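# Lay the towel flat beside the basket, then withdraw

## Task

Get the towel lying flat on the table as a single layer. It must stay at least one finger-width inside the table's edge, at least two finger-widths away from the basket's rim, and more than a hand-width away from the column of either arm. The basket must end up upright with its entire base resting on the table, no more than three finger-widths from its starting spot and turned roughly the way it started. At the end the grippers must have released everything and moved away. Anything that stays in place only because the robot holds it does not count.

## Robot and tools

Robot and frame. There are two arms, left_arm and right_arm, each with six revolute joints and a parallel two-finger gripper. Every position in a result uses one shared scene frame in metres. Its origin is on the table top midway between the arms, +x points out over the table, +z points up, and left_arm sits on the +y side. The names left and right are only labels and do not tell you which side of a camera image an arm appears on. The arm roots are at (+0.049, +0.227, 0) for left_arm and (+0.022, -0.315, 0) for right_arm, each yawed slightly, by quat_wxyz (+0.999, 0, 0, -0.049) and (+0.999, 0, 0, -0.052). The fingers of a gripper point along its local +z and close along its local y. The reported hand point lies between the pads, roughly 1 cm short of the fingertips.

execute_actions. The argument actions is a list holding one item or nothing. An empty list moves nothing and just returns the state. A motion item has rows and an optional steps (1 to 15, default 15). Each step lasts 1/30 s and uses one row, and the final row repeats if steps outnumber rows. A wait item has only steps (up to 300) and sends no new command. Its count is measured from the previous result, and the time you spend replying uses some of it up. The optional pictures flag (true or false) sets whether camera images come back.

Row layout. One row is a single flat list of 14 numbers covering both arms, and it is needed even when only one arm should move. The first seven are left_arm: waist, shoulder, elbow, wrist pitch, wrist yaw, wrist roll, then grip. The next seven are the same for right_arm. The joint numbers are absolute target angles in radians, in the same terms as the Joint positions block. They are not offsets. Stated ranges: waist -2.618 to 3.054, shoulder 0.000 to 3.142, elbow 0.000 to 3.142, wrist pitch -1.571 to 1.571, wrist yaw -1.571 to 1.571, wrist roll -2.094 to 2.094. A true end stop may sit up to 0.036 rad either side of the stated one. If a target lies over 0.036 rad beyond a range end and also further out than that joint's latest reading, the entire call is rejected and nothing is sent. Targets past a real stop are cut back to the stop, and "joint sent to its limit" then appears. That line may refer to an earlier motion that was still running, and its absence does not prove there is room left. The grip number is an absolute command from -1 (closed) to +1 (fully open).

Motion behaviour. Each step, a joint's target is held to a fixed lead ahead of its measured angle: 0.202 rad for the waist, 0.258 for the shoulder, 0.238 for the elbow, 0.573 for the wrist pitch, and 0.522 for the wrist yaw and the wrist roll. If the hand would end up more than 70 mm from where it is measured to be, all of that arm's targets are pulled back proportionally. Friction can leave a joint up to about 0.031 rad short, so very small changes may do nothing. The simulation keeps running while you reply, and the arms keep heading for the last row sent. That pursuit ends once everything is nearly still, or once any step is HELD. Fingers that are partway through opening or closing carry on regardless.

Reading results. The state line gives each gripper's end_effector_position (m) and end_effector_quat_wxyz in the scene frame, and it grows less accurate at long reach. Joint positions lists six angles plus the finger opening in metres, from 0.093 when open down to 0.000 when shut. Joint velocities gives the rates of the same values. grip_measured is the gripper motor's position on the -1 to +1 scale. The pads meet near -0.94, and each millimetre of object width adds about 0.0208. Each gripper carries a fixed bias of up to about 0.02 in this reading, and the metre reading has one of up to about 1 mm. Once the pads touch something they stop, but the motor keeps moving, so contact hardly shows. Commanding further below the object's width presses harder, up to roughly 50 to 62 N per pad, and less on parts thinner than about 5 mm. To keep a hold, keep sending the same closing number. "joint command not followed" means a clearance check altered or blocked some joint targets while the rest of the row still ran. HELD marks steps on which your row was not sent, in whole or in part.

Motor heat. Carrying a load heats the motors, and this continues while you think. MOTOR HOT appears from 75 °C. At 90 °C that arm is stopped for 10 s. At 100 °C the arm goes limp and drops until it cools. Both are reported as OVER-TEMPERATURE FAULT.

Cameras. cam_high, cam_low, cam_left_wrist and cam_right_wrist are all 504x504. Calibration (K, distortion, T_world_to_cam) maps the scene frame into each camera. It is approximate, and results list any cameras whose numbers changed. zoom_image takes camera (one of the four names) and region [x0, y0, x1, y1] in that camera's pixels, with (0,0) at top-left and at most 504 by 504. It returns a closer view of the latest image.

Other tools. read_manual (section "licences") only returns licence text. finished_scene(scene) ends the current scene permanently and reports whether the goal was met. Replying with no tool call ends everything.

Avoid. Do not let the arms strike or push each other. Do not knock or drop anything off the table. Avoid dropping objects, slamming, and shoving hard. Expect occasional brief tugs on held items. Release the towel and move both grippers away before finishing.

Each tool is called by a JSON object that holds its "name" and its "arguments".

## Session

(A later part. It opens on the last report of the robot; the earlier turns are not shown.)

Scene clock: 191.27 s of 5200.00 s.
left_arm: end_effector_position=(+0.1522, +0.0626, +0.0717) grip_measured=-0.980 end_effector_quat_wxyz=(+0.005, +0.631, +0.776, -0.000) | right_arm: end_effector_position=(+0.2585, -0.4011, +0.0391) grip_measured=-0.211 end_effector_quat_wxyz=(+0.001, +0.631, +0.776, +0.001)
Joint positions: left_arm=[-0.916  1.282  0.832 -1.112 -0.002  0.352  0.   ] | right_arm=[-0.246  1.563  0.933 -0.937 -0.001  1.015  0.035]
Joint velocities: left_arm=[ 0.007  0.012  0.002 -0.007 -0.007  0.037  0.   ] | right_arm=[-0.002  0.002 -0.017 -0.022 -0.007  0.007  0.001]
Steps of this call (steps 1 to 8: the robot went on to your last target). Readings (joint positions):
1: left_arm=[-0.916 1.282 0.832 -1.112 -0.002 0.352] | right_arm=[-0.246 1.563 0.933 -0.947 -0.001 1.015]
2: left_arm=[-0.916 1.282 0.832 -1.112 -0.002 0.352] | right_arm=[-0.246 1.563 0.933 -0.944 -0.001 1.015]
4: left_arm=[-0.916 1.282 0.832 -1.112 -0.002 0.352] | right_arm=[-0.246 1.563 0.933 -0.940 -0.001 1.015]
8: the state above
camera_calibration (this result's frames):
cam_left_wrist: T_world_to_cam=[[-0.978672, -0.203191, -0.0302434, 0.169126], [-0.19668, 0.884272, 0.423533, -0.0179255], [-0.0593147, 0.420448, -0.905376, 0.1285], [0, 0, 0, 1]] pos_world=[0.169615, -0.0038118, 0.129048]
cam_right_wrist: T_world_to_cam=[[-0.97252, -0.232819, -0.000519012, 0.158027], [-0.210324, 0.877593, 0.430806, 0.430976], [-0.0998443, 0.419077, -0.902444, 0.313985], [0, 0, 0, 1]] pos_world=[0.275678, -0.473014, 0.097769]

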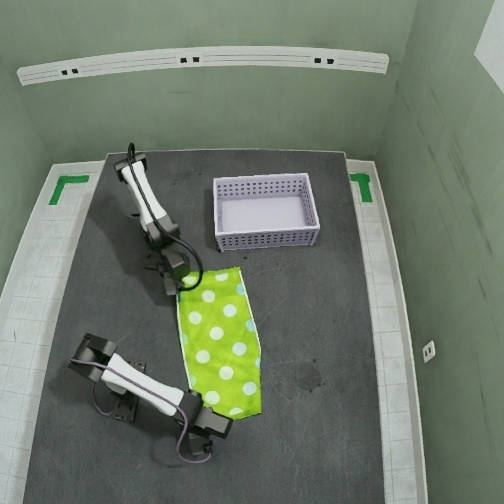

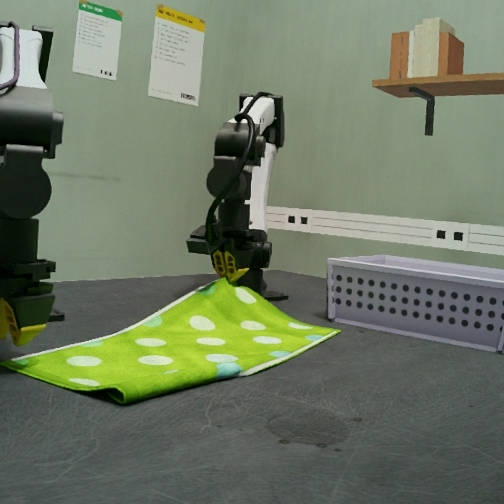

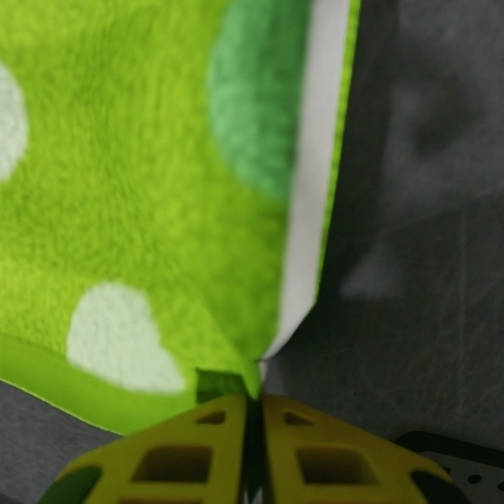

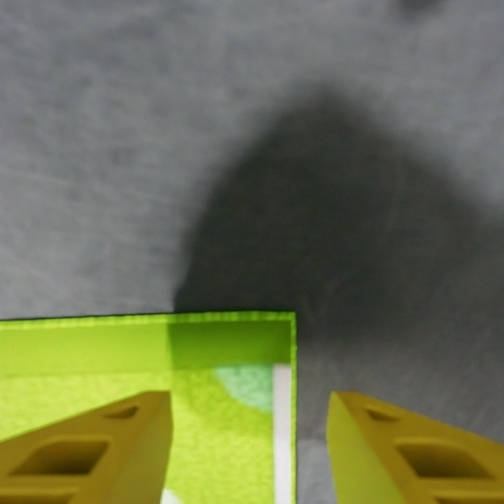

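{"name": "execute_actions", "arguments": {"actions": [{"rows": [[-0.927,1.263,0.854,-1.126,0.005,0.348,-1,-0.256,1.577,0.91,-0.905,-0.005,1.0,-0.21],[-0.927,1.263,0.854,-1.126,0.005,0.348,-1,-0.256,1.579,0.902,-0.888,-0.005,0.992,-0.21],[-0.927,1.263,0.854,-1.126,0.005,0.348,-1,-0.256,1.582,0.892,-0.868,-0.005,0.985,-0.21],[-0.927,1.263,0.854,-1.126,0.005,0.348,-1,-0.256,1.586,0.882,-0.848,-0.005,0.98,-0.21],[-0.927,1.263,0.854,-1.126,0.005,0.348,-1,-0.256,1.59,0.872,-0.829,-0.005,0.98,-0.21],[-0.927,1.263,0.854,-1.126,0.005,0.348,-1,-0.256,1.594,0.862,-0.812,-0.005,0.98,-0.21],[-0.927,1.263,0.854,-1.126,0.005,0.348,-1,-0.256,1.598,0.852,-0.797,-0.005,0.98,-0.21],[-0.927,1.263,0.854,-1.126,0.005,0.348,-1,-0.256,1.602,0.843,-0.786,-0.005,0.98,-0.21],[-0.927,1.263,0.854,-1.126,0.005,0.348,-1,-0.256,1.606,0.835,-0.78,-0.005,0.98,-0.21],[-0.927,1.263,0.854,-1.126,0.005,0.348,-1,-0.256,1.61,0.828,-0.778,-0.005,0.98,-0.21],[-0.927,1.263,0.854,-1.126,0.005,0.348,-1,-0.256,1.613,0.821,-0.778,-0.005,0.98,-0.21],[-0.927,1.263,0.854,-1.126,0.005,0.348,-1,-0.256,1.616,0.815,-0.778,-0.005,0.98,-0.21],[-0.927,1.263,0.854,-1.126,0.005,0.348,-1,-0.256,1.618,0.81,-0.778,-0.005,0.98,-0.21],[-0.927,1.263,0.854,-1.126,0.005,0.348,-1,-0.256,1.62,0.807,-0.778,-0.005,0.98,-0.21]], "steps": 15}], "pictures": false}}

{"name": "execute_actions", "arguments": {"actions": [{"rows": [[-0.927,1.263,0.854,-1.126,0.005,0.348,-1,-0.256,1.62,0.807,-0.778,-0.005,0.98,-0.21],[-0.927,1.263,0.854,-1.126,0.005,0.348,-1,-0.256,1.62,0.807,-0.778,-0.005,0.98,-0.21],[-0.927,1.263,0.854,-1.126,0.005,0.348,-1,-0.256,1.62,0.807,-0.778,-0.005,0.98,-0.28],[-0.927,1.263,0.854,-1.126,0.005,0.348,-1,-0.256,1.62,0.807,-0.778,-0.005,0.98,-0.35],[-0.927,1.263,0.854,-1.126,0.005,0.348,-1,-0.256,1.62,0.807,-0.778,-0.005,0.98,-0.42],[-0.927,1.263,0.854,-1.126,0.005,0.348,-1,-0.256,1.62,0.807,-0.778,-0.005,0.98,-0.49],[-0.927,1.263,0.854,-1.126,0.005,0.348,-1,-0.256,1.62,0.807,-0.778,-0.005,0.98,-0.56],[-0.927,1.263,0.854,-1.126,0.005,0.348,-1,-0.256,1.62,0.807,-0.778,-0.005,0.98,-0.63],[-0.927,1.263,0.854,-1.126,0.005,0.348,-1,-0.256,1.62,0.807,-0.778,-0.005,0.98,-0.7],[-0.927,1.263,0.854,-1.126,0.005,0.348,-1,-0.256,1.62,0.807,-0.778,-0.005,0.98,-0.77],[-0.927,1.263,0.854,-1.126,0.005,0.348,-1,-0.256,1.62,0.807,-0.778,-0.005,0.98,-0.84],[-0.927,1.263,0.854,-1.126,0.005,0.348,-1,-0.256,1.62,0.807,-0.778,-0.005,0.98,-0.91],[-0.927,1.263,0.854,-1.126,0.005,0.348,-1,-0.256,1.62,0.807,-0.778,-0.005,0.98,-1]], "steps": 15}]}}

{"name": "execute_actions", "arguments": {"actions": [{"rows": [[-0.927,1.263,0.854,-1.126,0.005,0.348,-1,-0.256,1.595,0.85,-0.82,-0.005,0.98,-1],[-0.927,1.263,0.854,-1.126,0.005,0.348,-1,-0.256,1.585,0.865,-0.85,-0.005,0.98,-1],[-0.927,1.263,0.854,-1.126,0.005,0.348,-1,-0.256,1.578,0.88,-0.882,-0.005,0.98,-1],[-0.927,1.263,0.854,-1.126,0.005,0.348,-1,-0.256,1.57,0.897,-0.914,-0.005,0.98,-1],[-0.927,1.263,0.854,-1.126,0.005,0.348,-1,-0.256,1.562,0.915,-0.946,-0.005,0.98,-1],[-0.927,1.263,0.854,-1.126,0.005,0.348,-1,-0.256,1.554,0.934,-0.978,-0.005,0.98,-1],[-0.927,1.263,0.854,-1.126,0.005,0.348,-1,-0.256,1.546,0.953,-1.008,-0.005,0.98,-1],[-0.927,1.263,0.854,-1.126,0.005,0.348,-1,-0.256,1.538,0.972,-1.035,-0.005,0.98,-1],[-0.927,1.263,0.854,-1.126,0.005,0.348,-1,-0.256,1.53,0.99,-1.056,-0.005,0.98,-1],[-0.927,1.263,0.854,-1.126,0.005,0.348,-1,-0.256,1.522,1.007,-1.072,-0.005,0.98,-1],[-0.927,1.263,0.854,-1.126,0.005,0.348,-1,-0.256,1.515,1.022,-1.083,-0.005,0.98,-1],[-0.927,1.263,0.854,-1.126,0.005,0.348,-1,-0.256,1.509,1.034,-1.083,-0.005,0.98,-1],[-0.927,1.263,0.854,-1.126,0.005,0.348,-1,-0.256,1.504,1.043,-1.083,-0.005,0.98,-1],[-0.927,1.263,0.854,-1.126,0.005,0.348,-1,-0.256,1.502,1.047,-1.083,-0.005,0.98,-1]], "steps": 15}]}}

Scene clock: 211.67 s of 5200.00 s.
left_arm: end_effector_position=(+0.1521, +0.0627, +0.0717) grip_measured=-0.980 end_effector_quat_wxyz=(+0.004, +0.631, +0.776, -0.000) | right_arm: end_effector_position=(+0.2551, -0.3996, +0.0103) grip_measured=-0.211 end_effector_quat_wxyz=(+0.004, +0.620, +0.785, +0.003)
Joint positions: left_arm=[-0.916  1.282  0.832 -1.112 -0.002  0.352  0.   ] | right_arm=[-0.246  1.598  0.84  -0.805 -0.003  0.987  0.035]
Joint velocities: left_arm=[-0.002  0.012 -0.012 -0.007 -0.11  -0.022  0.   ] | right_arm=[-0.012  0.002  0.002  0.007 -0.066 -0.007 -0.001]
Steps of this call (steps 1 to 30: the robot went on to your last target; steps 31 to 120: nothing new was sent; then 15.90 s passed at rest; steps 121 to 135: all 15 steps of this action). Readings (joint positions):
121: left_arm=[-0.916 1.282 0.832 -1.112 -0.002 0.352] | right_arm=[-0.246 1.563 0.933 -0.934 -0.001 1.014]
122: left_arm=[-0.916 1.282 0.832 -1.112 -0.002 0.352] | right_arm=[-0.246 1.563 0.933 -0.930 -0.001 1.011]
124: left_arm=[-0.916 1.282 0.832 -1.112 -0.002 0.352] | right_arm=[-0.246 1.563 0.924 -0.907 -0.001 1.003]
128: left_arm=[-0.916 1.282 0.832 -1.112 -0.002 0.352] | right_arm=[-0.246 1.570 0.884 -0.854 -0.001 0.993]
135: the state above

Scene clock: 212.17 s of 5200.00 s.
left_arm: end_effector_position=(+0.1521, +0.0627, +0.0717) grip_measured=-0.980 end_effector_quat_wxyz=(+0.004, +0.631, +0.776, -0.000) | right_arm: end_effector_position=(+0.2607, -0.3992, +0.0104) grip_measured=-0.976 end_effector_quat_wxyz=(+0.011, +0.618, +0.786, +0.012)
Joint positions: left_arm=[-0.916  1.282  0.832 -1.112 -0.002  0.352  0.   ] | right_arm=[-0.246  1.598  0.84  -0.784 -0.016  0.984  0.   ]
Joint velocities: left_arm=[ 0.012  0.002  0.012 -0.051  0.022 -0.007  0.   ] | right_arm=[-0.007 -0.007 -0.027  0.051  0.022  0.007  0.   ]
Steps of this call (steps 1 to 15: all 15 steps of this action). Readings (joint positions):
1: left_arm=[-0.916 1.282 0.832 -1.112 -0.002 0.352] | right_arm=[-0.246 1.598 0.840 -0.805 -0.003 0.986]
2: left_arm=[-0.916 1.282 0.832 -1.112 -0.002 0.352] | right_arm=[-0.246 1.598 0.840 -0.805 -0.003 0.986]
4: left_arm=[-0.916 1.282 0.832 -1.112 -0.002 0.352] | right_arm=[-0.246 1.598 0.840 -0.799 -0.007 0.986]
8: left_arm=[-0.916 1.282 0.832 -1.112 -0.002 0.352] | right_arm=[-0.246 1.598 0.840 -0.786 -0.015 0.985]
15: the state above
camera_calibration (this result's frames):
cam_left_wrist: T_world_to_cam=[[-0.978678, -0.203182, -0.0301117, 0.169085], [-0.196595, 0.884135, 0.423859, -0.0180319], [-0.0594974, 0.420741, -0.905228, 0.128463], [0, 0, 0, 1]] pos_world=[0.169578, -0.00375189, 0.129022]
cam_right_wrist: T_world_to_cam=[[-0.964239, -0.263278, -0.0304707, 0.146556], [-0.250597, 0.868235, 0.428216, 0.448854], [-0.0862844, 0.420539, -0.903162, 0.284579], [0, 0, 0, 1]] pos_world=[0.278351, -0.470802, 0.0692799]

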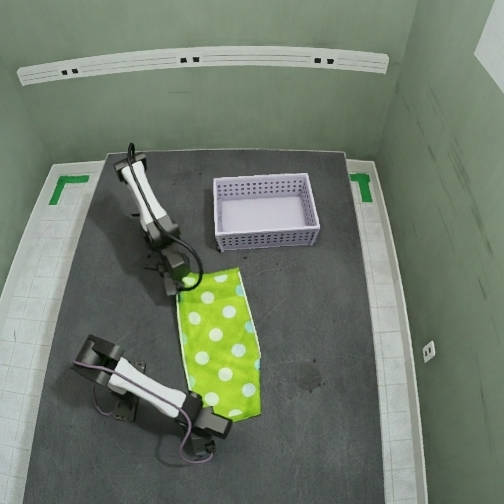

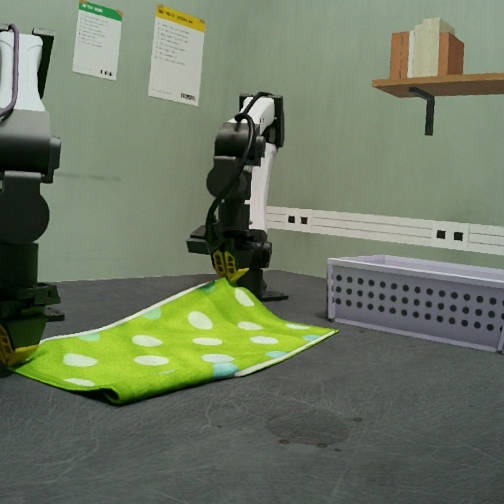

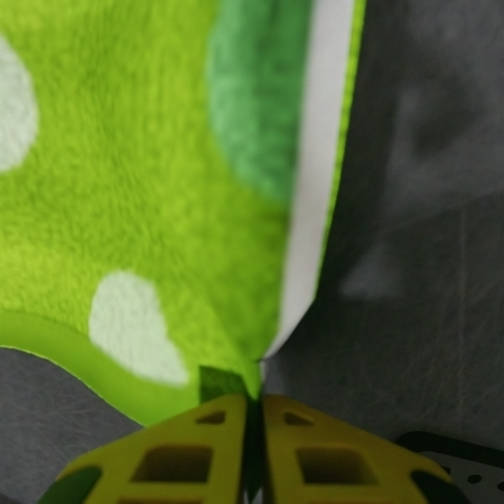

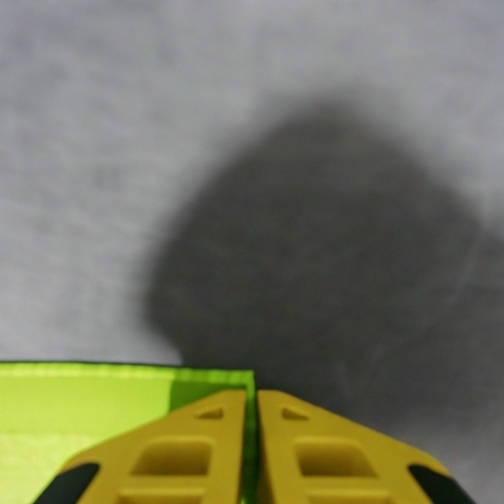

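Scene clock: 212.67 s of 5200.00 s.
left_arm: end_effector_position=(+0.1521, +0.0627, +0.0717) grip_measured=-0.980 end_effector_quat_wxyz=(+0.004, +0.631, +0.776, -0.001) | right_arm: end_effector_position=(+0.2639, -0.4004, +0.0676) grip_measured=-0.978 end_effector_quat_wxyz=(+0.009, +0.618, +0.786, +0.011)
Joint positions: left_arm=[-0.916  1.282  0.832 -1.112 -0.002  0.352  0.   ] | right_arm=[-0.246  1.526  1.015 -1.036 -0.016  0.984  0.   ]
Joint velocities: left_arm=[-0.002 -0.027 -0.007  0.066 -0.022  0.007  0.   ] | right_arm=[-0.012 -0.154  0.183 -0.198 -0.037 -0.081  0.   ]
Steps of this call (steps 1 to 15: all 15 steps of this action). Readings (joint positions):
1: left_arm=[-0.916 1.282 0.832 -1.112 -0.002 0.352] | right_arm=[-0.246 1.598 0.840 -0.787 -0.016 0.984]
2: left_arm=[-0.916 1.282 0.832 -1.112 -0.002 0.352] | right_arm=[-0.246 1.597 0.844 -0.795 -0.016 0.984]
4: left_arm=[-0.916 1.282 0.832 -1.112 -0.002 0.352] | right_arm=[-0.246 1.595 0.857 -0.825 -0.016 0.984]
8: left_arm=[-0.916 1.282 0.832 -1.112 -0.002 0.352] | right_arm=[-0.246 1.585 0.907 -0.922 -0.016 0.984]
15: the state above
camera_calibration (this result's frames):
cam_left_wrist: T_world_to_cam=[[-0.978688, -0.203184, -0.0297539, 0.169001], [-0.196455, 0.884221, 0.423744, -0.018031], [-0.0597891, 0.420558, -0.905293, 0.128534], [0, 0, 0, 1]] pos_world=[0.169542, -0.00377436, 0.12903]
cam_right_wrist: T_world_to_cam=[[-0.964386, -0.263227, -0.0258938, 0.150861], [-0.248377, 0.867605, 0.430778, 0.425284], [-0.0909268, 0.421868, -0.902086, 0.33868], [0, 0, 0, 1]] pos_world=[0.281914, -0.472146, 0.126222]

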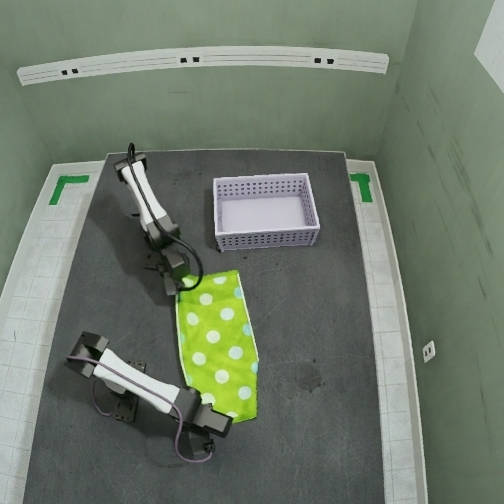

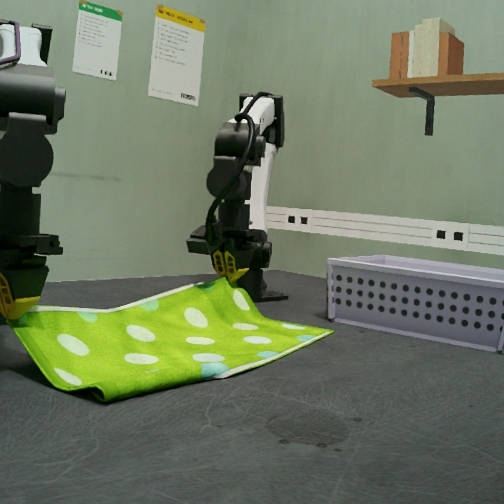

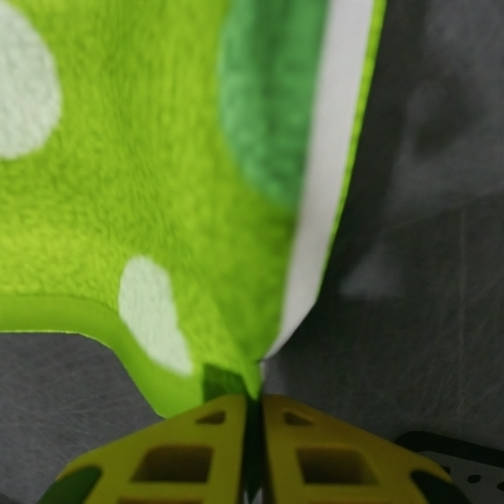

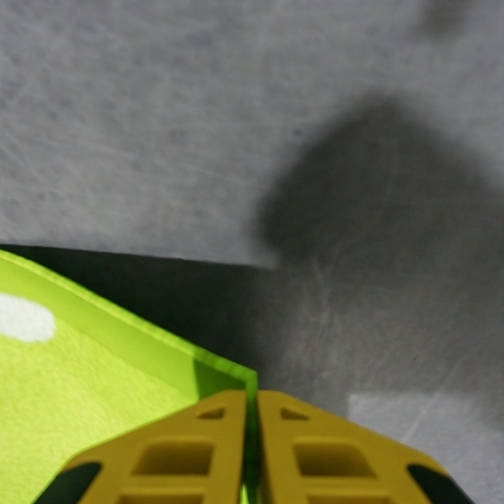

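{"name": "zoom_image", "arguments": {"camera": "cam_left_wrist", "region": [170, 280, 350, 504]}}

{"name": "zoom_image", "arguments": {"camera": "cam_right_wrist", "region": [170, 320, 350, 504]}}

{"name": "zoom_image", "arguments": {"camera": "cam_low", "region": [0, 250, 280, 350]}}

Region (170, 280, 350, 504) of cam_left_wrist's 504x504 image, scaled by 2.250, with more detail than that image has; it fills the left 405 columns of this view, and the rest is white.

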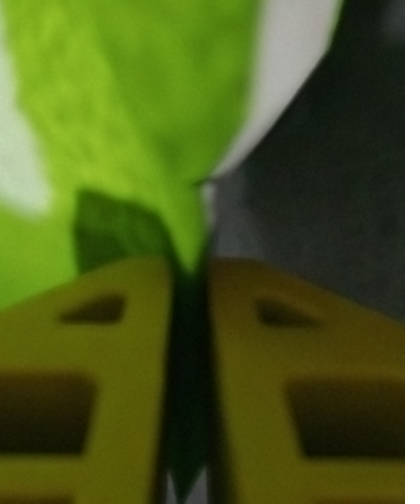

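Region (170, 320, 350, 504) of cam_right_wrist's 504x504 image, scaled by 2.739, with more detail than that image has; it fills the left 493 columns of this view, and the rest is white.

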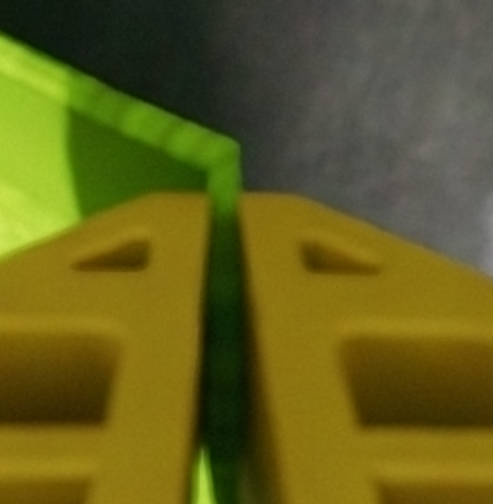

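Region (0, 250, 280, 350) of cam_low's 504x504 image, scaled by 1.800, with more detail than that image has; it fills the top 180 rows of this view, and the rest is white.

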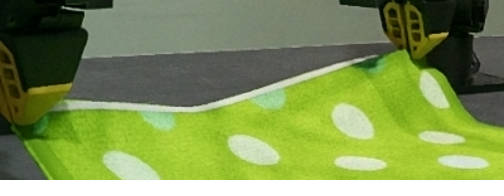

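{"name": "execute_actions", "arguments": {"actions": [{"rows": [[-0.902,1.258,0.857,-1.146,0.005,0.392,-1,-0.234,1.500,1.050,-1.098,0.0,1.005,-1],[-0.896,1.255,0.862,-1.156,0.005,0.409,-1,-0.233,1.497,1.055,-1.106,0.002,1.012,-1],[-0.887,1.249,0.871,-1.168,0.005,0.429,-1,-0.231,1.492,1.063,-1.115,0.005,1.021,-1],[-0.875,1.242,0.882,-1.181,0.005,0.451,-1,-0.228,1.486,1.073,-1.125,0.005,1.031,-1],[-0.859,1.233,0.896,-1.195,0.005,0.475,-1,-0.224,1.478,1.086,-1.135,0.005,1.041,-1],[-0.841,1.223,0.912,-1.209,0.005,0.499,-1,-0.220,1.468,1.102,-1.146,0.005,1.052,-1],[-0.821,1.211,0.930,-1.224,0.005,0.524,-1,-0.215,1.457,1.119,-1.157,0.005,1.063,-1],[-0.800,1.199,0.950,-1.230,0.005,0.551,-1,-0.210,1.446,1.137,-1.161,0.005,1.075,-1],[-0.779,1.187,0.969,-1.234,0.005,0.579,-1,-0.204,1.434,1.155,-1.165,0.005,1.087,-1],[-0.756,1.173,0.990,-1.238,0.005,0.606,-1,-0.199,1.422,1.174,-1.168,0.005,1.100,-1],[-0.734,1.169,1.011,-1.243,0.005,0.633,-1,-0.193,1.416,1.193,-1.171,0.005,1.112,-1],[-0.713,1.165,1.032,-1.247,0.005,0.659,-1,-0.188,1.410,1.212,-1.174,0.005,1.123,-1],[-0.691,1.162,1.053,-1.251,0.005,0.684,-1,-0.183,1.405,1.231,-1.177,0.005,1.135,-1],[-0.669,1.159,1.074,-1.255,0.005,0.710,-1,-0.177,1.400,1.250,-1.180,0.005,1.146,-1],[-0.649,1.156,1.094,-1.247,0.005,0.740,-1,-0.172,1.395,1.268,-1.174,0.005,1.160,-1]], "steps": 15}], "pictures": false}}

{"name": "execute_actions", "arguments": {"actions": [{"rows": [[-0.629,1.153,1.113,-1.239,0.005,0.770,-1,-0.167,1.390,1.285,-1.168,0.005,1.173,-1],[-0.609,1.150,1.133,-1.231,0.005,0.800,-1,-0.162,1.385,1.303,-1.161,0.005,1.187,-1],[-0.589,1.158,1.154,-1.222,0.005,0.831,-1,-0.157,1.388,1.321,-1.155,0.005,1.200,-1],[-0.568,1.167,1.176,-1.214,0.005,0.861,-1,-0.151,1.390,1.340,-1.149,0.005,1.214,-1],[-0.548,1.175,1.197,-1.206,0.005,0.891,-1,-0.146,1.393,1.358,-1.143,0.005,1.228,-1],[-0.527,1.183,1.218,-1.198,0.005,0.921,-1,-0.141,1.395,1.376,-1.137,0.005,1.241,-1],[-0.507,1.192,1.240,-1.184,0.005,0.948,-1,-0.136,1.398,1.394,-1.126,0.005,1.254,-1],[-0.487,1.200,1.261,-1.170,0.005,0.976,-1,-0.130,1.400,1.413,-1.115,0.005,1.267,-1],[-0.467,1.208,1.282,-1.156,0.005,1.003,-1,-0.125,1.403,1.431,-1.104,0.005,1.279,-1],[-0.449,1.222,1.302,-1.142,0.005,1.030,-1,-0.120,1.410,1.447,-1.093,0.005,1.292,-1],[-0.432,1.237,1.321,-1.128,0.005,1.057,-1,-0.116,1.417,1.463,-1.082,0.005,1.305,-1],[-0.415,1.251,1.340,-1.114,0.005,1.085,-1,-0.111,1.424,1.479,-1.071,0.005,1.317,-1],[-0.398,1.265,1.360,-1.100,0.005,1.112,-1,-0.106,1.431,1.495,-1.060,0.005,1.330,-1],[-0.380,1.279,1.379,-1.083,0.005,1.132,-1,-0.101,1.439,1.511,-1.046,0.005,1.340,-1],[-0.363,1.294,1.399,-1.065,0.005,1.151,-1,-0.097,1.446,1.527,-1.031,0.005,1.351,-1]], "steps": 15}], "pictures": false}}

{"name": "execute_actions", "arguments": {"actions": [{"rows": [[-0.346,1.308,1.418,-1.048,0.005,1.171,-1,-0.092,1.453,1.543,-1.016,0.005,1.361,-1],[-0.334,1.325,1.433,-1.030,0.005,1.190,-1,-0.088,1.463,1.553,-1.002,0.005,1.371,-1],[-0.322,1.342,1.447,-1.013,0.005,1.210,-1,-0.084,1.473,1.564,-0.987,0.005,1.382,-1],[-0.310,1.359,1.462,-0.995,0.005,1.230,-1,-0.080,1.483,1.574,-0.973,0.005,1.392,-1],[-0.298,1.376,1.476,-0.980,0.005,1.242,-1,-0.077,1.493,1.585,-0.960,0.005,1.399,-1],[-0.285,1.394,1.491,-0.964,0.005,1.255,-1,-0.073,1.503,1.595,-0.946,0.005,1.407,-1],[-0.273,1.411,1.505,-0.948,0.005,1.268,-1,-0.069,1.513,1.606,-0.933,0.005,1.414,-1],[-0.265,1.430,1.519,-0.932,0.005,1.280,-1,-0.066,1.527,1.616,-0.920,0.005,1.421,-1],[-0.258,1.450,1.533,-0.916,0.005,1.293,-1,-0.063,1.541,1.627,-0.906,0.005,1.429,-1],[-0.250,1.470,1.547,-0.900,0.005,1.306,-1,-0.060,1.555,1.638,-0.893,0.005,1.436,-1],[-0.242,1.489,1.561,-0.890,0.005,1.315,-1,-0.057,1.569,1.649,-0.885,0.005,1.441,-1],[-0.234,1.509,1.575,-0.880,0.005,1.324,-1,-0.054,1.583,1.659,-0.877,0.005,1.446,-1],[-0.226,1.529,1.589,-0.870,0.005,1.334,-1,-0.051,1.597,1.670,-0.869,0.005,1.451,-1],[-0.219,1.553,1.610,-0.860,0.005,1.342,-1,-0.048,1.618,1.690,-0.861,0.005,1.456,-1],[-0.213,1.577,1.631,-0.851,0.005,1.351,-1,-0.046,1.639,1.710,-0.854,0.005,1.461,-1]], "steps": 15}], "pictures": false}}

{"name": "execute_actions", "arguments": {"actions": [{"rows": [[-0.206,1.602,1.652,-0.843,0.005,1.358,-1,-0.043,1.660,1.730,-0.848,0.005,1.465,-1],[-0.199,1.624,1.672,-0.839,0.005,1.361,-1,-0.040,1.680,1.748,-0.845,0.005,1.467,-1],[-0.193,1.647,1.692,-0.836,0.005,1.364,-1,-0.038,1.700,1.767,-0.842,0.005,1.468,-1],[-0.188,1.670,1.711,-0.832,0.005,1.367,-1,-0.036,1.720,1.786,-0.840,0.005,1.470,-1],[-0.184,1.692,1.732,-0.829,0.005,1.369,-1,-0.034,1.742,1.807,-0.838,0.005,1.471,-1],[-0.181,1.713,1.751,-0.826,0.005,1.372,-1,-0.032,1.763,1.827,-0.836,0.005,1.472,-1],[-0.178,1.733,1.769,-0.824,0.005,1.373,-1,-0.031,1.782,1.846,-0.834,0.005,1.473,-1],[-0.175,1.751,1.785,-0.822,0.005,1.375,-1,-0.030,1.800,1.863,-0.833,0.005,1.474,-1],[-0.173,1.767,1.800,-0.820,0.005,1.376,-1,-0.028,1.816,1.878,-0.831,0.005,1.475,-1],[-0.171,1.781,1.813,-0.819,0.005,1.377,-1,-0.027,1.830,1.891,-0.831,0.005,1.476,-1],[-0.169,1.793,1.824,-0.818,0.005,1.378,-1,-0.027,1.841,1.902,-0.83,0.005,1.476,-1],[-0.168,1.802,1.832,-0.818,0.005,1.378,-1,-0.026,1.850,1.911,-0.83,0.005,1.476,-1],[-0.167,1.808,1.838,-0.818,0.005,1.378,-1,-0.025,1.856,1.916,-0.83,0.005,1.476,-1],[-0.166,1.812,1.841,-0.818,0.005,1.378,-1,-0.025,1.860,1.920,-0.83,0.005,1.476,-1],[-0.166,1.814,1.843,-0.818,0.005,1.378,-1,-0.025,1.862,1.922,-0.83,0.005,1.476,-1]], "steps": 15}], "pictures": false}}

{"name": "execute_actions", "arguments": {"actions": [{"steps": 15}]}}

Scene clock: 298.07 s of 5200.00 s.
left_arm: end_effector_position=(+0.2044, +0.0697, +0.1448) grip_measured=-0.980 end_effector_quat_wxyz=(+0.103, +0.647, +0.755, -0.010) | right_arm: end_effector_position=(+0.2916, -0.3957, +0.1434) grip_measured=-0.978 end_effector_quat_wxyz=(+0.090, +0.641, +0.761, +0.042)
Joint positions: left_arm=[-0.692  1.182  1.038 -1.22   0.004  0.628  0.   ] | right_arm=[-0.191  1.426  1.211 -1.157 -0.007  1.106  0.   ]
Joint velocities: left_arm=[ 0.618 -0.095  0.603 -0.11  -0.037  0.681  0.   ] | right_arm=[ 0.149 -0.203  0.554 -0.081  0.066  0.286  0.   ]
Steps of this call (steps 1 to 30: the robot went on to your last target; steps 31 to 120: nothing new was sent; then 80.90 s passed at rest; steps 121 to 135: all 15 steps of this action). Readings (joint positions):
121: left_arm=[-0.916 1.282 0.832 -1.114 -0.002 0.358] | right_arm=[-0.246 1.520 1.022 -1.074 -0.015 0.986]
122: left_arm=[-0.915 1.282 0.832 -1.118 -0.001 0.367] | right_arm=[-0.246 1.520 1.022 -1.077 -0.014 0.990]
124: left_arm=[-0.903 1.281 0.835 -1.133 -0.000 0.391] | right_arm=[-0.244 1.520 1.025 -1.090 -0.011 1.001]
128: left_arm=[-0.843 1.250 0.886 -1.178 0.002 0.462] | right_arm=[-0.229 1.503 1.069 -1.127 -0.009 1.032]
135: the state above

Scene clock: 298.57 s of 5200.00 s.
left_arm: end_effector_position=(+0.3095, +0.0840, +0.2410) grip_measured=-0.980 end_effector_quat_wxyz=(+0.259, +0.672, +0.690, +0.069) | right_arm: end_effector_position=(+0.3554, -0.3880, +0.2384) grip_measured=-0.978 end_effector_quat_wxyz=(+0.222, +0.663, +0.702, +0.136)
Joint positions: left_arm=[-0.401  1.24   1.346 -1.134  0.007  1.043  0.   ] | right_arm=[-0.114  1.414  1.47  -1.101 -0.006  1.297  0.   ]
Joint velocities: left_arm=[0.481 0.476 0.52  0.432 0.022 0.637 0.   ] | right_arm=[ 0.125  0.061  0.496  0.3   -0.037  0.344  0.   ]
Steps of this call (steps 1 to 15: all 15 steps of this action). Readings (joint positions):
1: left_arm=[-0.671 1.179 1.058 -1.221 0.004 0.654] | right_arm=[-0.185 1.421 1.229 -1.158 -0.007 1.118]
2: left_arm=[-0.650 1.177 1.077 -1.221 0.005 0.682] | right_arm=[-0.180 1.416 1.247 -1.158 -0.007 1.131]
4: left_arm=[-0.610 1.177 1.116 -1.221 0.005 0.738] | right_arm=[-0.170 1.412 1.282 -1.158 -0.007 1.156]
8: left_arm=[-0.529 1.177 1.198 -1.210 0.006 0.853] | right_arm=[-0.149 1.412 1.352 -1.154 -0.007 1.208]
15: the state above

Scene clock: 299.07 s of 5200.00 s.
left_arm: end_effector_position=(+0.4326, +0.0929, +0.2677) grip_measured=-0.980 end_effector_quat_wxyz=(+0.311, +0.684, +0.641, +0.160) | right_arm: end_effector_position=(+0.4399, -0.3831, +0.2672) grip_measured=-0.978 end_effector_quat_wxyz=(+0.277, +0.671, +0.656, +0.207)
Joint positions: left_arm=[-0.236  1.517  1.574 -0.913  0.007  1.3    0.   ] | right_arm=[-0.06   1.591  1.649 -0.922 -0.006  1.432  0.   ]
Joint velocities: left_arm=[0.188 0.652 0.505 0.418 0.066 0.33  0.   ] | right_arm=[ 0.081  0.51   0.457  0.227 -0.022  0.183  0.   ]
Steps of this call (steps 1 to 15: all 15 steps of this action). Readings (joint positions):
1: left_arm=[-0.385 1.257 1.363 -1.120 0.007 1.067] | right_arm=[-0.110 1.418 1.487 -1.090 -0.006 1.309]
2: left_arm=[-0.368 1.275 1.380 -1.105 0.007 1.090] | right_arm=[-0.105 1.423 1.503 -1.078 -0.006 1.320]
4: left_arm=[-0.340 1.309 1.412 -1.073 0.007 1.134] | right_arm=[-0.096 1.439 1.530 -1.050 -0.006 1.342]
8: left_arm=[-0.293 1.378 1.470 -1.010 0.007 1.207] | right_arm=[-0.082 1.485 1.570 -0.997 -0.006 1.381]
15: the state above

Scene clock: 299.57 s of 5200.00 s.
left_arm: end_effector_position=(+0.5187, +0.0928, +0.2559) grip_measured=-0.980 end_effector_quat_wxyz=(+0.314, +0.682, +0.633, +0.187) | right_arm: end_effector_position=(+0.5169, -0.3829, +0.2566) grip_measured=-0.978 end_effector_quat_wxyz=(+0.285, +0.670, +0.647, +0.227)
Joint positions: left_arm=[-0.179  1.795  1.806 -0.833  0.007  1.368  0.   ] | right_arm=[-0.034  1.849  1.88  -0.856 -0.006  1.469  0.   ]
Joint velocities: left_arm=[ 0.037  0.139  0.095  0.007 -0.022  0.022  0.   ] | right_arm=[ 0.022  0.144  0.09  -0.066  0.022  0.037  0.   ]
Steps of this call (steps 1 to 15: all 15 steps of this action). Readings (joint positions):
1: left_arm=[-0.229 1.541 1.593 -0.903 0.007 1.310] | right_arm=[-0.057 1.610 1.667 -0.914 -0.006 1.438]
2: left_arm=[-0.222 1.565 1.613 -0.893 0.007 1.319] | right_arm=[-0.054 1.631 1.686 -0.906 -0.006 1.443]
4: left_arm=[-0.210 1.613 1.653 -0.875 0.007 1.334] | right_arm=[-0.049 1.671 1.725 -0.891 -0.006 1.451]
8: left_arm=[-0.191 1.702 1.730 -0.851 0.007 1.353] | right_arm=[-0.041 1.754 1.803 -0.872 -0.006 1.461]
15: the state above

Scene clock: 300.07 s of 5200.00 s.
left_arm: end_effector_position=(+0.5208, +0.0928, +0.2572) grip_measured=-0.980 end_effector_quat_wxyz=(+0.316, +0.683, +0.631, +0.189) | right_arm: end_effector_position=(+0.5189, -0.3832, +0.2573) grip_measured=-0.978 end_effector_quat_wxyz=(+0.286, +0.670, +0.646, +0.228)
Joint positions: left_arm=[-0.177  1.8    1.814 -0.832  0.007  1.372  0.   ] | right_arm=[-0.034  1.856  1.889 -0.856 -0.006  1.472  0.   ]
Joint velocities: left_arm=[ 0.012  0.012 -0.007 -0.022  0.022  0.007  0.   ] | right_arm=[-0.002  0.027  0.002 -0.022 -0.037  0.022  0.   ]
Steps of this call (steps 1 to 15: the robot went on to your last target). Readings (joint positions):
1: left_arm=[-0.178 1.798 1.808 -0.832 0.007 1.368] | right_arm=[-0.034 1.853 1.882 -0.856 -0.006 1.470]
2: left_arm=[-0.177 1.800 1.809 -0.832 0.007 1.369] | right_arm=[-0.034 1.855 1.883 -0.856 -0.006 1.470]
4: left_arm=[-0.177 1.800 1.810 -0.832 0.007 1.370] | right_arm=[-0.034 1.856 1.884 -0.856 -0.006 1.471]
8: left_arm=[-0.177 1.800 1.814 -0.832 0.007 1.371] | right_arm=[-0.034 1.856 1.889 -0.856 -0.006 1.471]
15: the state above
All arms were judged still, so your last target was given up. Only a new action makes them travel on or press farther. Fingers that are still opening or closing keep moving.
camera_calibration (this result's frames):
cam_left_wrist: T_world_to_cam=[[-0.726012, -0.000658379, -0.687681, 0.560305], [-0.171819, 0.968457, 0.180469, -0.00895392], [0.665871, 0.249179, -0.703225, -0.1081], [0, 0, 0, 1]] pos_world=[0.47723, 0.0359767, 0.310908]
cam_right_wrist: T_world_to_cam=[[-0.738912, -0.0264395, -0.673284, 0.546566], [-0.254483, 0.936173, 0.242525, 0.469757], [0.623898, 0.350544, -0.698477, 0.0751036], [0, 0, 0, 1]] pos_world=[0.476552, -0.45165, 0.306524]

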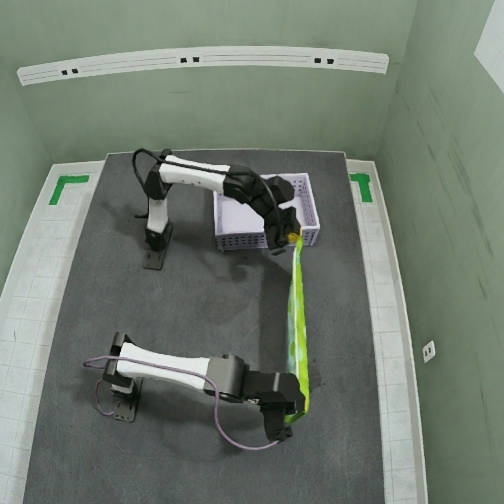

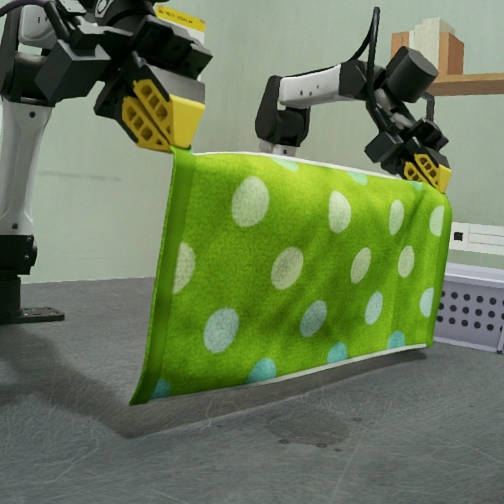

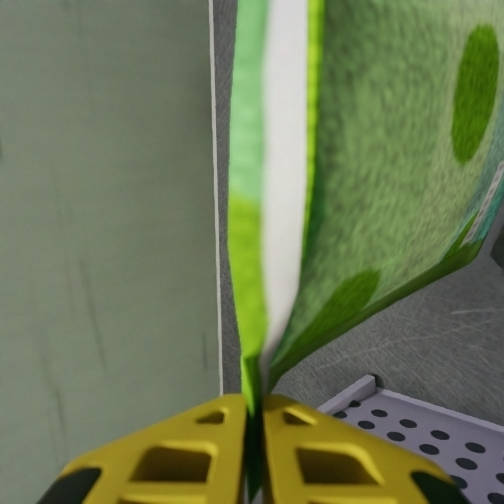

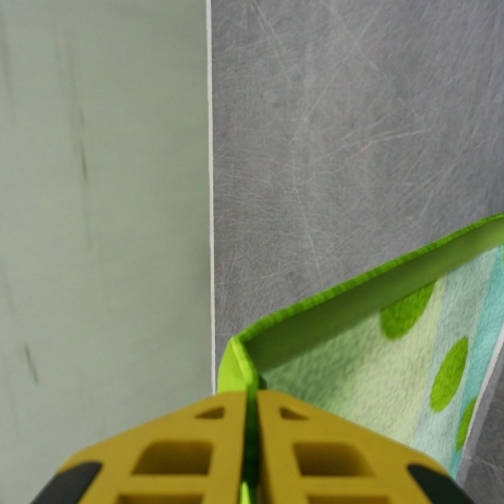

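{"name": "execute_actions", "arguments": {"actions": [{"rows": [[-0.188,1.774,1.798,-0.845,0.005,1.362,-1,-0.045,1.826,1.872,-0.824,0.005,1.466,-1],[-0.189,1.771,1.793,-0.846,0.005,1.360,-1,-0.045,1.823,1.866,-0.820,0.005,1.465,-1],[-0.189,1.766,1.787,-0.846,0.005,1.357,-1,-0.046,1.818,1.857,-0.815,0.005,1.464,-1],[-0.191,1.760,1.777,-0.846,0.005,1.354,-1,-0.046,1.810,1.844,-0.809,0.005,1.463,-1],[-0.192,1.752,1.765,-0.847,0.005,1.351,-1,-0.047,1.800,1.828,-0.802,0.005,1.462,-1],[-0.193,1.742,1.750,-0.847,0.005,1.347,-1,-0.048,1.789,1.809,-0.796,0.005,1.460,-1],[-0.195,1.732,1.734,-0.849,0.005,1.342,-1,-0.048,1.776,1.787,-0.789,0.005,1.458,-1],[-0.197,1.719,1.715,-0.851,0.005,1.336,-1,-0.049,1.762,1.762,-0.782,0.005,1.456,-1],[-0.200,1.706,1.695,-0.854,0.005,1.329,-1,-0.051,1.746,1.735,-0.774,0.005,1.454,-1],[-0.203,1.694,1.673,-0.856,0.005,1.323,-1,-0.052,1.729,1.704,-0.767,0.005,1.451,-1],[-0.207,1.681,1.650,-0.859,0.005,1.317,-1,-0.054,1.710,1.670,-0.760,0.005,1.449,-1],[-0.211,1.669,1.627,-0.867,0.005,1.311,-1,-0.056,1.692,1.637,-0.756,0.005,1.447,-1],[-0.214,1.656,1.604,-0.874,0.005,1.305,-1,-0.058,1.673,1.603,-0.752,0.005,1.444,-1],[-0.2185,1.643,1.580,-0.882,0.005,1.299,-1,-0.060,1.654,1.568,-0.749,0.005,1.442,-1],[-0.222,1.636,1.564,-0.890,0.005,1.292,-1,-0.062,1.640,1.541,-0.745,0.005,1.440,-1]], "steps": 15}], "pictures": false}}

{"name": "execute_actions", "arguments": {"actions": [{"rows": [[-0.226,1.628,1.547,-0.898,0.005,1.286,-1,-0.064,1.625,1.514,-0.741,0.005,1.437,-1],[-0.230,1.621,1.531,-0.905,0.005,1.280,-1,-0.066,1.611,1.487,-0.737,0.005,1.435,-1],[-0.234,1.613,1.514,-0.913,0.005,1.274,-1,-0.068,1.597,1.460,-0.733,0.005,1.433,-1],[-0.237,1.606,1.498,-0.921,0.005,1.266,-1,-0.070,1.582,1.433,-0.729,0.005,1.430,-1],[-0.241,1.599,1.482,-0.928,0.005,1.259,-1,-0.072,1.568,1.406,-0.724,0.005,1.427,-1],[-0.245,1.592,1.465,-0.936,0.005,1.252,-1,-0.074,1.554,1.379,-0.720,0.005,1.424,-1],[-0.250,1.587,1.448,-0.943,0.005,1.245,-1,-0.077,1.541,1.351,-0.716,0.005,1.421,-1],[-0.255,1.582,1.432,-0.951,0.005,1.238,-1,-0.079,1.527,1.323,-0.711,0.005,1.418,-1],[-0.259,1.577,1.415,-0.958,0.005,1.231,-1,-0.082,1.514,1.295,-0.707,0.005,1.415,-1],[-0.264,1.572,1.398,-0.960,0.005,1.224,-1,-0.084,1.501,1.267,-0.701,0.005,1.411,-1],[-0.269,1.567,1.381,-0.963,0.005,1.217,-1,-0.087,1.487,1.239,-0.694,0.005,1.408,-1],[-0.273,1.562,1.364,-0.965,0.005,1.210,-1,-0.089,1.474,1.211,-0.688,0.005,1.405,-1],[-0.278,1.561,1.347,-0.967,0.005,1.203,-1,-0.092,1.465,1.186,-0.681,0.005,1.402,-1],[-0.283,1.559,1.330,-0.969,0.005,1.196,-1,-0.094,1.455,1.161,-0.675,0.005,1.399,-1],[-0.288,1.558,1.313,-0.972,0.005,1.189,-1,-0.097,1.446,1.136,-0.669,0.005,1.396,-1]], "steps": 15}], "pictures": false}}

{"name": "execute_actions", "arguments": {"actions": [{"rows": [[-0.293,1.557,1.296,-0.974,0.005,1.182,-1,-0.100,1.436,1.111,-0.662,0.005,1.393,-1],[-0.298,1.555,1.279,-0.974,0.005,1.176,-1,-0.102,1.427,1.087,-0.656,0.005,1.389,-1],[-0.303,1.554,1.262,-0.972,0.005,1.169,-1,-0.105,1.417,1.062,-0.649,0.005,1.386,-1],[-0.308,1.553,1.245,-0.970,0.005,1.162,-1,-0.107,1.408,1.037,-0.642,0.005,1.383,-1],[-0.313,1.555,1.229,-0.968,0.005,1.155,-1,-0.110,1.400,1.013,-0.635,0.005,1.379,-1],[-0.319,1.562,1.213,-0.966,0.005,1.148,-1,-0.113,1.393,0.990,-0.628,0.005,1.376,-1],[-0.324,1.568,1.197,-0.964,0.005,1.142,-1,-0.116,1.386,0.968,-0.621,0.005,1.373,-1],[-0.330,1.574,1.181,-0.962,0.005,1.135,-1,-0.119,1.379,0.945,-0.614,0.005,1.369,-1],[-0.335,1.581,1.166,-0.960,0.005,1.128,-1,-0.122,1.372,0.922,-0.607,0.005,1.366,-1],[-0.340,1.587,1.150,-0.955,0.005,1.120,-1,-0.125,1.366,0.899,-0.599,0.005,1.362,-1],[-0.346,1.594,1.134,-0.950,0.005,1.113,-1,-0.128,1.359,0.877,-0.592,0.005,1.357,-1],[-0.351,1.600,1.118,-0.945,0.005,1.105,-1,-0.131,1.352,0.854,-0.584,0.005,1.353,-1],[-0.358,1.607,1.103,-0.940,0.005,1.097,-1,-0.134,1.349,0.832,-0.576,0.005,1.348,-1],[-0.365,1.614,1.088,-0.935,0.005,1.090,-1,-0.138,1.346,0.809,-0.569,0.005,1.344,-1],[-0.371,1.620,1.073,-0.930,0.005,1.083,-1,-0.142,1.343,0.787,-0.562,0.005,1.340,-1]], "steps": 15}], "pictures": false}}

{"name": "execute_actions", "arguments": {"actions": [{"rows": [[-0.378,1.627,1.059,-0.927,0.005,1.077,-1,-0.145,1.340,0.765,-0.556,0.005,1.336,-1],[-0.385,1.634,1.045,-0.924,0.005,1.072,-1,-0.149,1.338,0.744,-0.550,0.005,1.333,-1],[-0.391,1.640,1.031,-0.921,0.005,1.067,-1,-0.152,1.335,0.724,-0.544,0.005,1.329,-1],[-0.397,1.647,1.022,-0.919,0.005,1.062,-1,-0.156,1.334,0.709,-0.539,0.005,1.326,-1],[-0.402,1.654,1.013,-0.917,0.005,1.057,-1,-0.159,1.334,0.695,-0.534,0.005,1.323,-1],[-0.407,1.661,1.005,-0.915,0.005,1.054,-1,-0.162,1.333,0.682,-0.530,0.005,1.321,-1],[-0.412,1.667,0.997,-0.913,0.005,1.051,-1,-0.164,1.333,0.670,-0.527,0.005,1.319,-1],[-0.417,1.673,0.990,-0.912,0.005,1.048,-1,-0.167,1.332,0.659,-0.524,0.005,1.317,-1],[-0.420,1.677,0.984,-0.910,0.005,1.046,-1,-0.169,1.332,0.650,-0.522,0.005,1.316,-1],[-0.423,1.681,0.979,-0.910,0.005,1.044,-1,-0.171,1.332,0.642,-0.520,0.005,1.315,-1],[-0.426,1.685,0.975,-0.909,0.005,1.043,-1,-0.172,1.331,0.635,-0.519,0.005,1.314,-1],[-0.428,1.687,0.971,-0.909,0.005,1.043,-1,-0.173,1.331,0.630,-0.519,0.005,1.314,-1],[-0.430,1.689,0.969,-0.909,0.005,1.043,-1,-0.174,1.331,0.626,-0.519,0.005,1.314,-1],[-0.431,1.690,0.968,-0.909,0.005,1.043,-1,-0.175,1.331,0.624,-0.519,0.005,1.314,-1],[-0.431,1.691,0.967,-0.909,0.005,1.043,-1,-0.175,1.331,0.623,-0.519,0.005,1.314,-1]], "steps": 15}], "pictures": false}}

{"name": "execute_actions", "arguments": {"actions": [{"steps": 6}]}}

Scene clock: 343.23 s of 5200.00 s.
left_arm: end_effector_position=(+0.4734, +0.0931, +0.2325) grip_measured=-0.980 end_effector_quat_wxyz=(+0.287, +0.687, +0.650, +0.156) | right_arm: end_effector_position=(+0.4748, -0.3823, +0.2299) grip_measured=-0.978 end_effector_quat_wxyz=(+0.272, +0.674, +0.653, +0.211)
Joint positions: left_arm=[-0.206  1.674  1.622 -0.854  0.007  1.321  0.   ] | right_arm=[-0.046  1.694  1.61  -0.785 -0.006  1.455  0.   ]
Joint velocities: left_arm=[-0.12  -0.335 -0.598 -0.286 -0.051 -0.183  0.   ] | right_arm=[-0.081 -0.505 -0.886 -0.037  0.037 -0.051  0.   ]
Steps of this call (steps 1 to 1280: nothing new was sent; steps 1281 to 1295: all 15 steps of this action). Readings (joint positions):
1281: left_arm=[-0.177 1.800 1.814 -0.832 0.007 1.371] | right_arm=[-0.034 1.856 1.889 -0.855 -0.006 1.472]
1282: left_arm=[-0.177 1.800 1.814 -0.833 0.007 1.370] | right_arm=[-0.034 1.856 1.889 -0.854 -0.006 1.472]
1284: left_arm=[-0.177 1.799 1.812 -0.834 0.007 1.367] | right_arm=[-0.034 1.853 1.883 -0.846 -0.006 1.471]
1288: left_arm=[-0.182 1.767 1.766 -0.835 0.007 1.356] | right_arm=[-0.034 1.815 1.818 -0.823 -0.006 1.468]
1295: the state above
After step 1280, the last 520 steps of your reply time or wait did not run and took no scene time. You can wait again.

Scene clock: 343.73 s of 5200.00 s.
left_arm: end_effector_position=(+0.3958, +0.0922, +0.1603) grip_measured=-0.980 end_effector_quat_wxyz=(+0.185, +0.700, +0.685, +0.081) | right_arm: end_effector_position=(+0.3944, -0.3836, +0.1585) grip_measured=-0.978 end_effector_quat_wxyz=(+0.225, +0.689, +0.670, +0.162)
Joint positions: left_arm=[-0.271  1.584  1.366 -0.946  0.007  1.223  0.   ] | right_arm=[-0.081  1.488  1.196 -0.718 -0.006  1.415  0.   ]
Joint velocities: left_arm=[-0.139 -0.066 -0.476 -0.095  0.007 -0.271  0.   ] | right_arm=[-0.085 -0.281 -0.725  0.095  0.022 -0.022  0.   ]
Steps of this call (steps 1 to 15: all 15 steps of this action). Readings (joint positions):
1: left_arm=[-0.210 1.663 1.602 -0.861 0.007 1.315] | right_arm=[-0.048 1.677 1.580 -0.782 -0.006 1.453]
2: left_arm=[-0.214 1.655 1.584 -0.868 0.007 1.309] | right_arm=[-0.051 1.661 1.551 -0.779 -0.006 1.451]
4: left_arm=[-0.222 1.640 1.550 -0.882 0.007 1.297] | right_arm=[-0.055 1.632 1.496 -0.772 -0.006 1.446]
8: left_arm=[-0.238 1.616 1.483 -0.910 0.007 1.271] | right_arm=[-0.063 1.577 1.387 -0.754 -0.006 1.436]
15: the state above

Scene clock: 344.23 s of 5200.00 s.
left_arm: end_effector_position=(+0.3266, +0.0925, +0.0831) grip_measured=-0.980 end_effector_quat_wxyz=(+0.076, +0.703, +0.707, +0.023) | right_arm: end_effector_position=(+0.3243, -0.3843, +0.0797) grip_measured=-0.978 end_effector_quat_wxyz=(+0.177, +0.698, +0.684, +0.116)
Joint positions: left_arm=[-0.35   1.584  1.124 -0.951  0.007  1.118  0.   ] | right_arm=[-0.124  1.374  0.844 -0.613 -0.006  1.363  0.   ]
Joint velocities: left_arm=[-0.173  0.115 -0.418  0.095 -0.081 -0.198  0.   ] | right_arm=[-0.095 -0.11  -0.608  0.139  0.007 -0.11   0.   ]
Steps of this call (steps 1 to 15: all 15 steps of this action). Readings (joint positions):
1: left_arm=[-0.275 1.582 1.349 -0.949 0.007 1.216] | right_arm=[-0.083 1.478 1.171 -0.712 -0.006 1.412]
2: left_arm=[-0.280 1.581 1.332 -0.951 0.007 1.209] | right_arm=[-0.086 1.469 1.146 -0.706 -0.006 1.409]
4: left_arm=[-0.290 1.579 1.298 -0.954 0.007 1.196] | right_arm=[-0.091 1.450 1.097 -0.692 -0.006 1.403]
8: left_arm=[-0.311 1.579 1.231 -0.956 0.007 1.168] | right_arm=[-0.102 1.418 1.001 -0.666 -0.006 1.389]
15: the state above

Scene clock: 344.73 s of 5200.00 s.
left_arm: end_effector_position=(+0.2808, +0.0939, +0.0276) grip_measured=-0.980 end_effector_quat_wxyz=(-0.014, +0.707, +0.707, -0.008) | right_arm: end_effector_position=(+0.2745, -0.3833, +0.0249) grip_measured=-0.978 end_effector_quat_wxyz=(+0.129, +0.706, +0.692, +0.078)
Joint positions: left_arm=[-0.42   1.669  0.993 -0.927  0.007  1.054  0.   ] | right_arm=[-0.163  1.362  0.646 -0.551 -0.005  1.324  0.   ]
Joint velocities: left_arm=[-0.027  0.027 -0.046  0.066 -0.007 -0.022  0.   ] | right_arm=[-0.027 -0.002 -0.09   0.051  0.037 -0.022  0.   ]
Steps of this call (steps 1 to 15: all 15 steps of this action). Readings (joint positions):
1: left_arm=[-0.357 1.589 1.109 -0.949 0.007 1.111] | right_arm=[-0.128 1.371 0.822 -0.606 -0.006 1.359]
2: left_arm=[-0.363 1.596 1.095 -0.946 0.007 1.104] | right_arm=[-0.132 1.368 0.800 -0.598 -0.006 1.355]
4: left_arm=[-0.377 1.611 1.067 -0.940 0.007 1.092] | right_arm=[-0.139 1.364 0.759 -0.586 -0.005 1.348]
8: left_arm=[-0.399 1.643 1.025 -0.934 0.007 1.072] | right_arm=[-0.152 1.362 0.697 -0.569 -0.005 1.335]
15: the state above

Scene clock: 344.93 s of 5200.00 s.
left_arm: end_effector_position=(+0.2810, +0.0935, +0.0269) grip_measured=-0.980 end_effector_quat_wxyz=(-0.014, +0.706, +0.708, -0.007) | right_arm: end_effector_position=(+0.2753, -0.3837, +0.0247) grip_measured=-0.978 end_effector_quat_wxyz=(+0.132, +0.705, +0.693, +0.079)
Joint positions: left_arm=[-0.421  1.67   0.992 -0.923  0.007  1.05   0.   ] | right_arm=[-0.164  1.362  0.644 -0.543 -0.005  1.321  0.   ]
Joint velocities: left_arm=[-0.022  0.002  0.002 -0.022 -0.037 -0.051  0.   ] | right_arm=[-0.002 -0.002 -0.012  0.081 -0.022 -0.022  0.   ]
Steps of this call (steps 1 to 6: the robot went on to your last target). Readings (joint positions):
1: left_arm=[-0.421 1.670 0.992 -0.926 0.007 1.053] | right_arm=[-0.163 1.362 0.644 -0.550 -0.005 1.323]
2: left_arm=[-0.421 1.670 0.992 -0.925 0.007 1.052] | right_arm=[-0.164 1.362 0.644 -0.549 -0.005 1.323]
4: left_arm=[-0.421 1.670 0.992 -0.924 0.007 1.051] | right_arm=[-0.164 1.362 0.644 -0.546 -0.005 1.322]
6: the state above
camera_calibration (this result's frames):
cam_left_wrist: T_world_to_cam=[[-0.999987, -0.00231938, 0.00462721, 0.286368], [-0.0000537956, 0.89859, 0.43879, -0.0579367], [-0.00517568, 0.438784, -0.898578, 0.0655199], [0, 0, 0, 1]] pos_world=[0.2867, 0.0239764, 0.0829717]
cam_right_wrist: T_world_to_cam=[[-0.956639, -0.023315, -0.290341, 0.261588], [-0.125883, 0.931988, 0.339929, 0.425308], [0.262669, 0.361739, -0.894511, 0.173361], [0, 0, 0, 1]] pos_world=[0.258248, -0.452995, 0.0864485]

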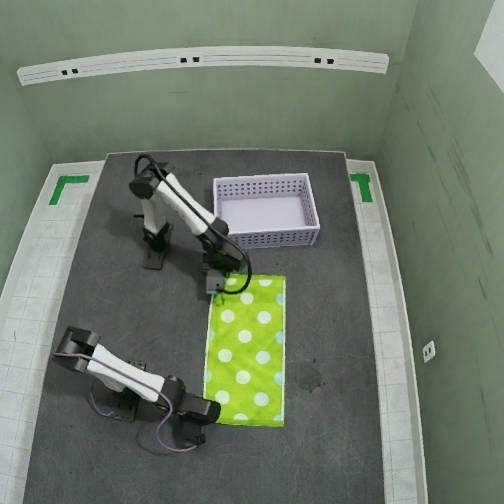

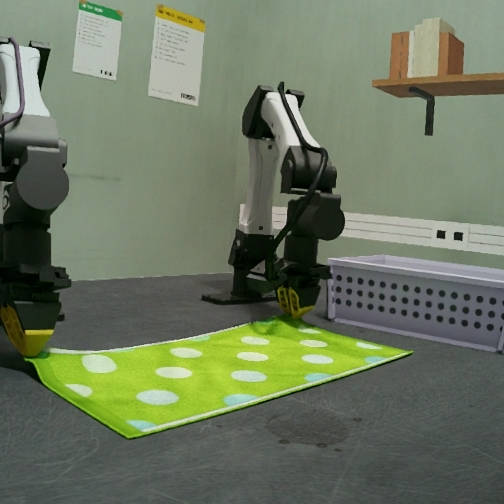

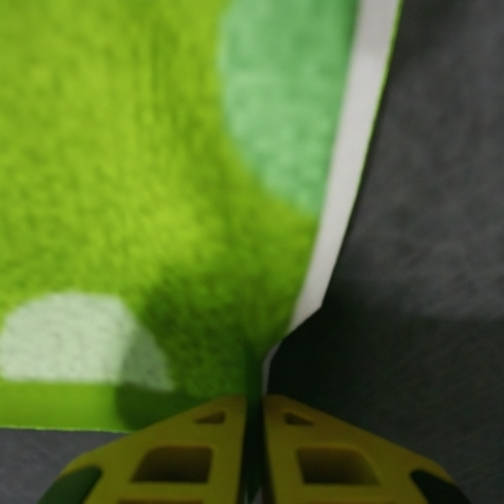

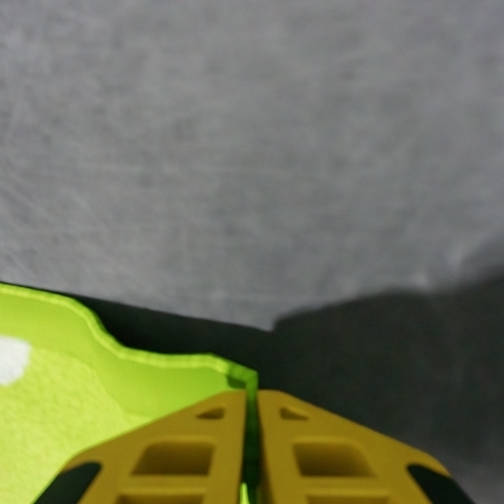

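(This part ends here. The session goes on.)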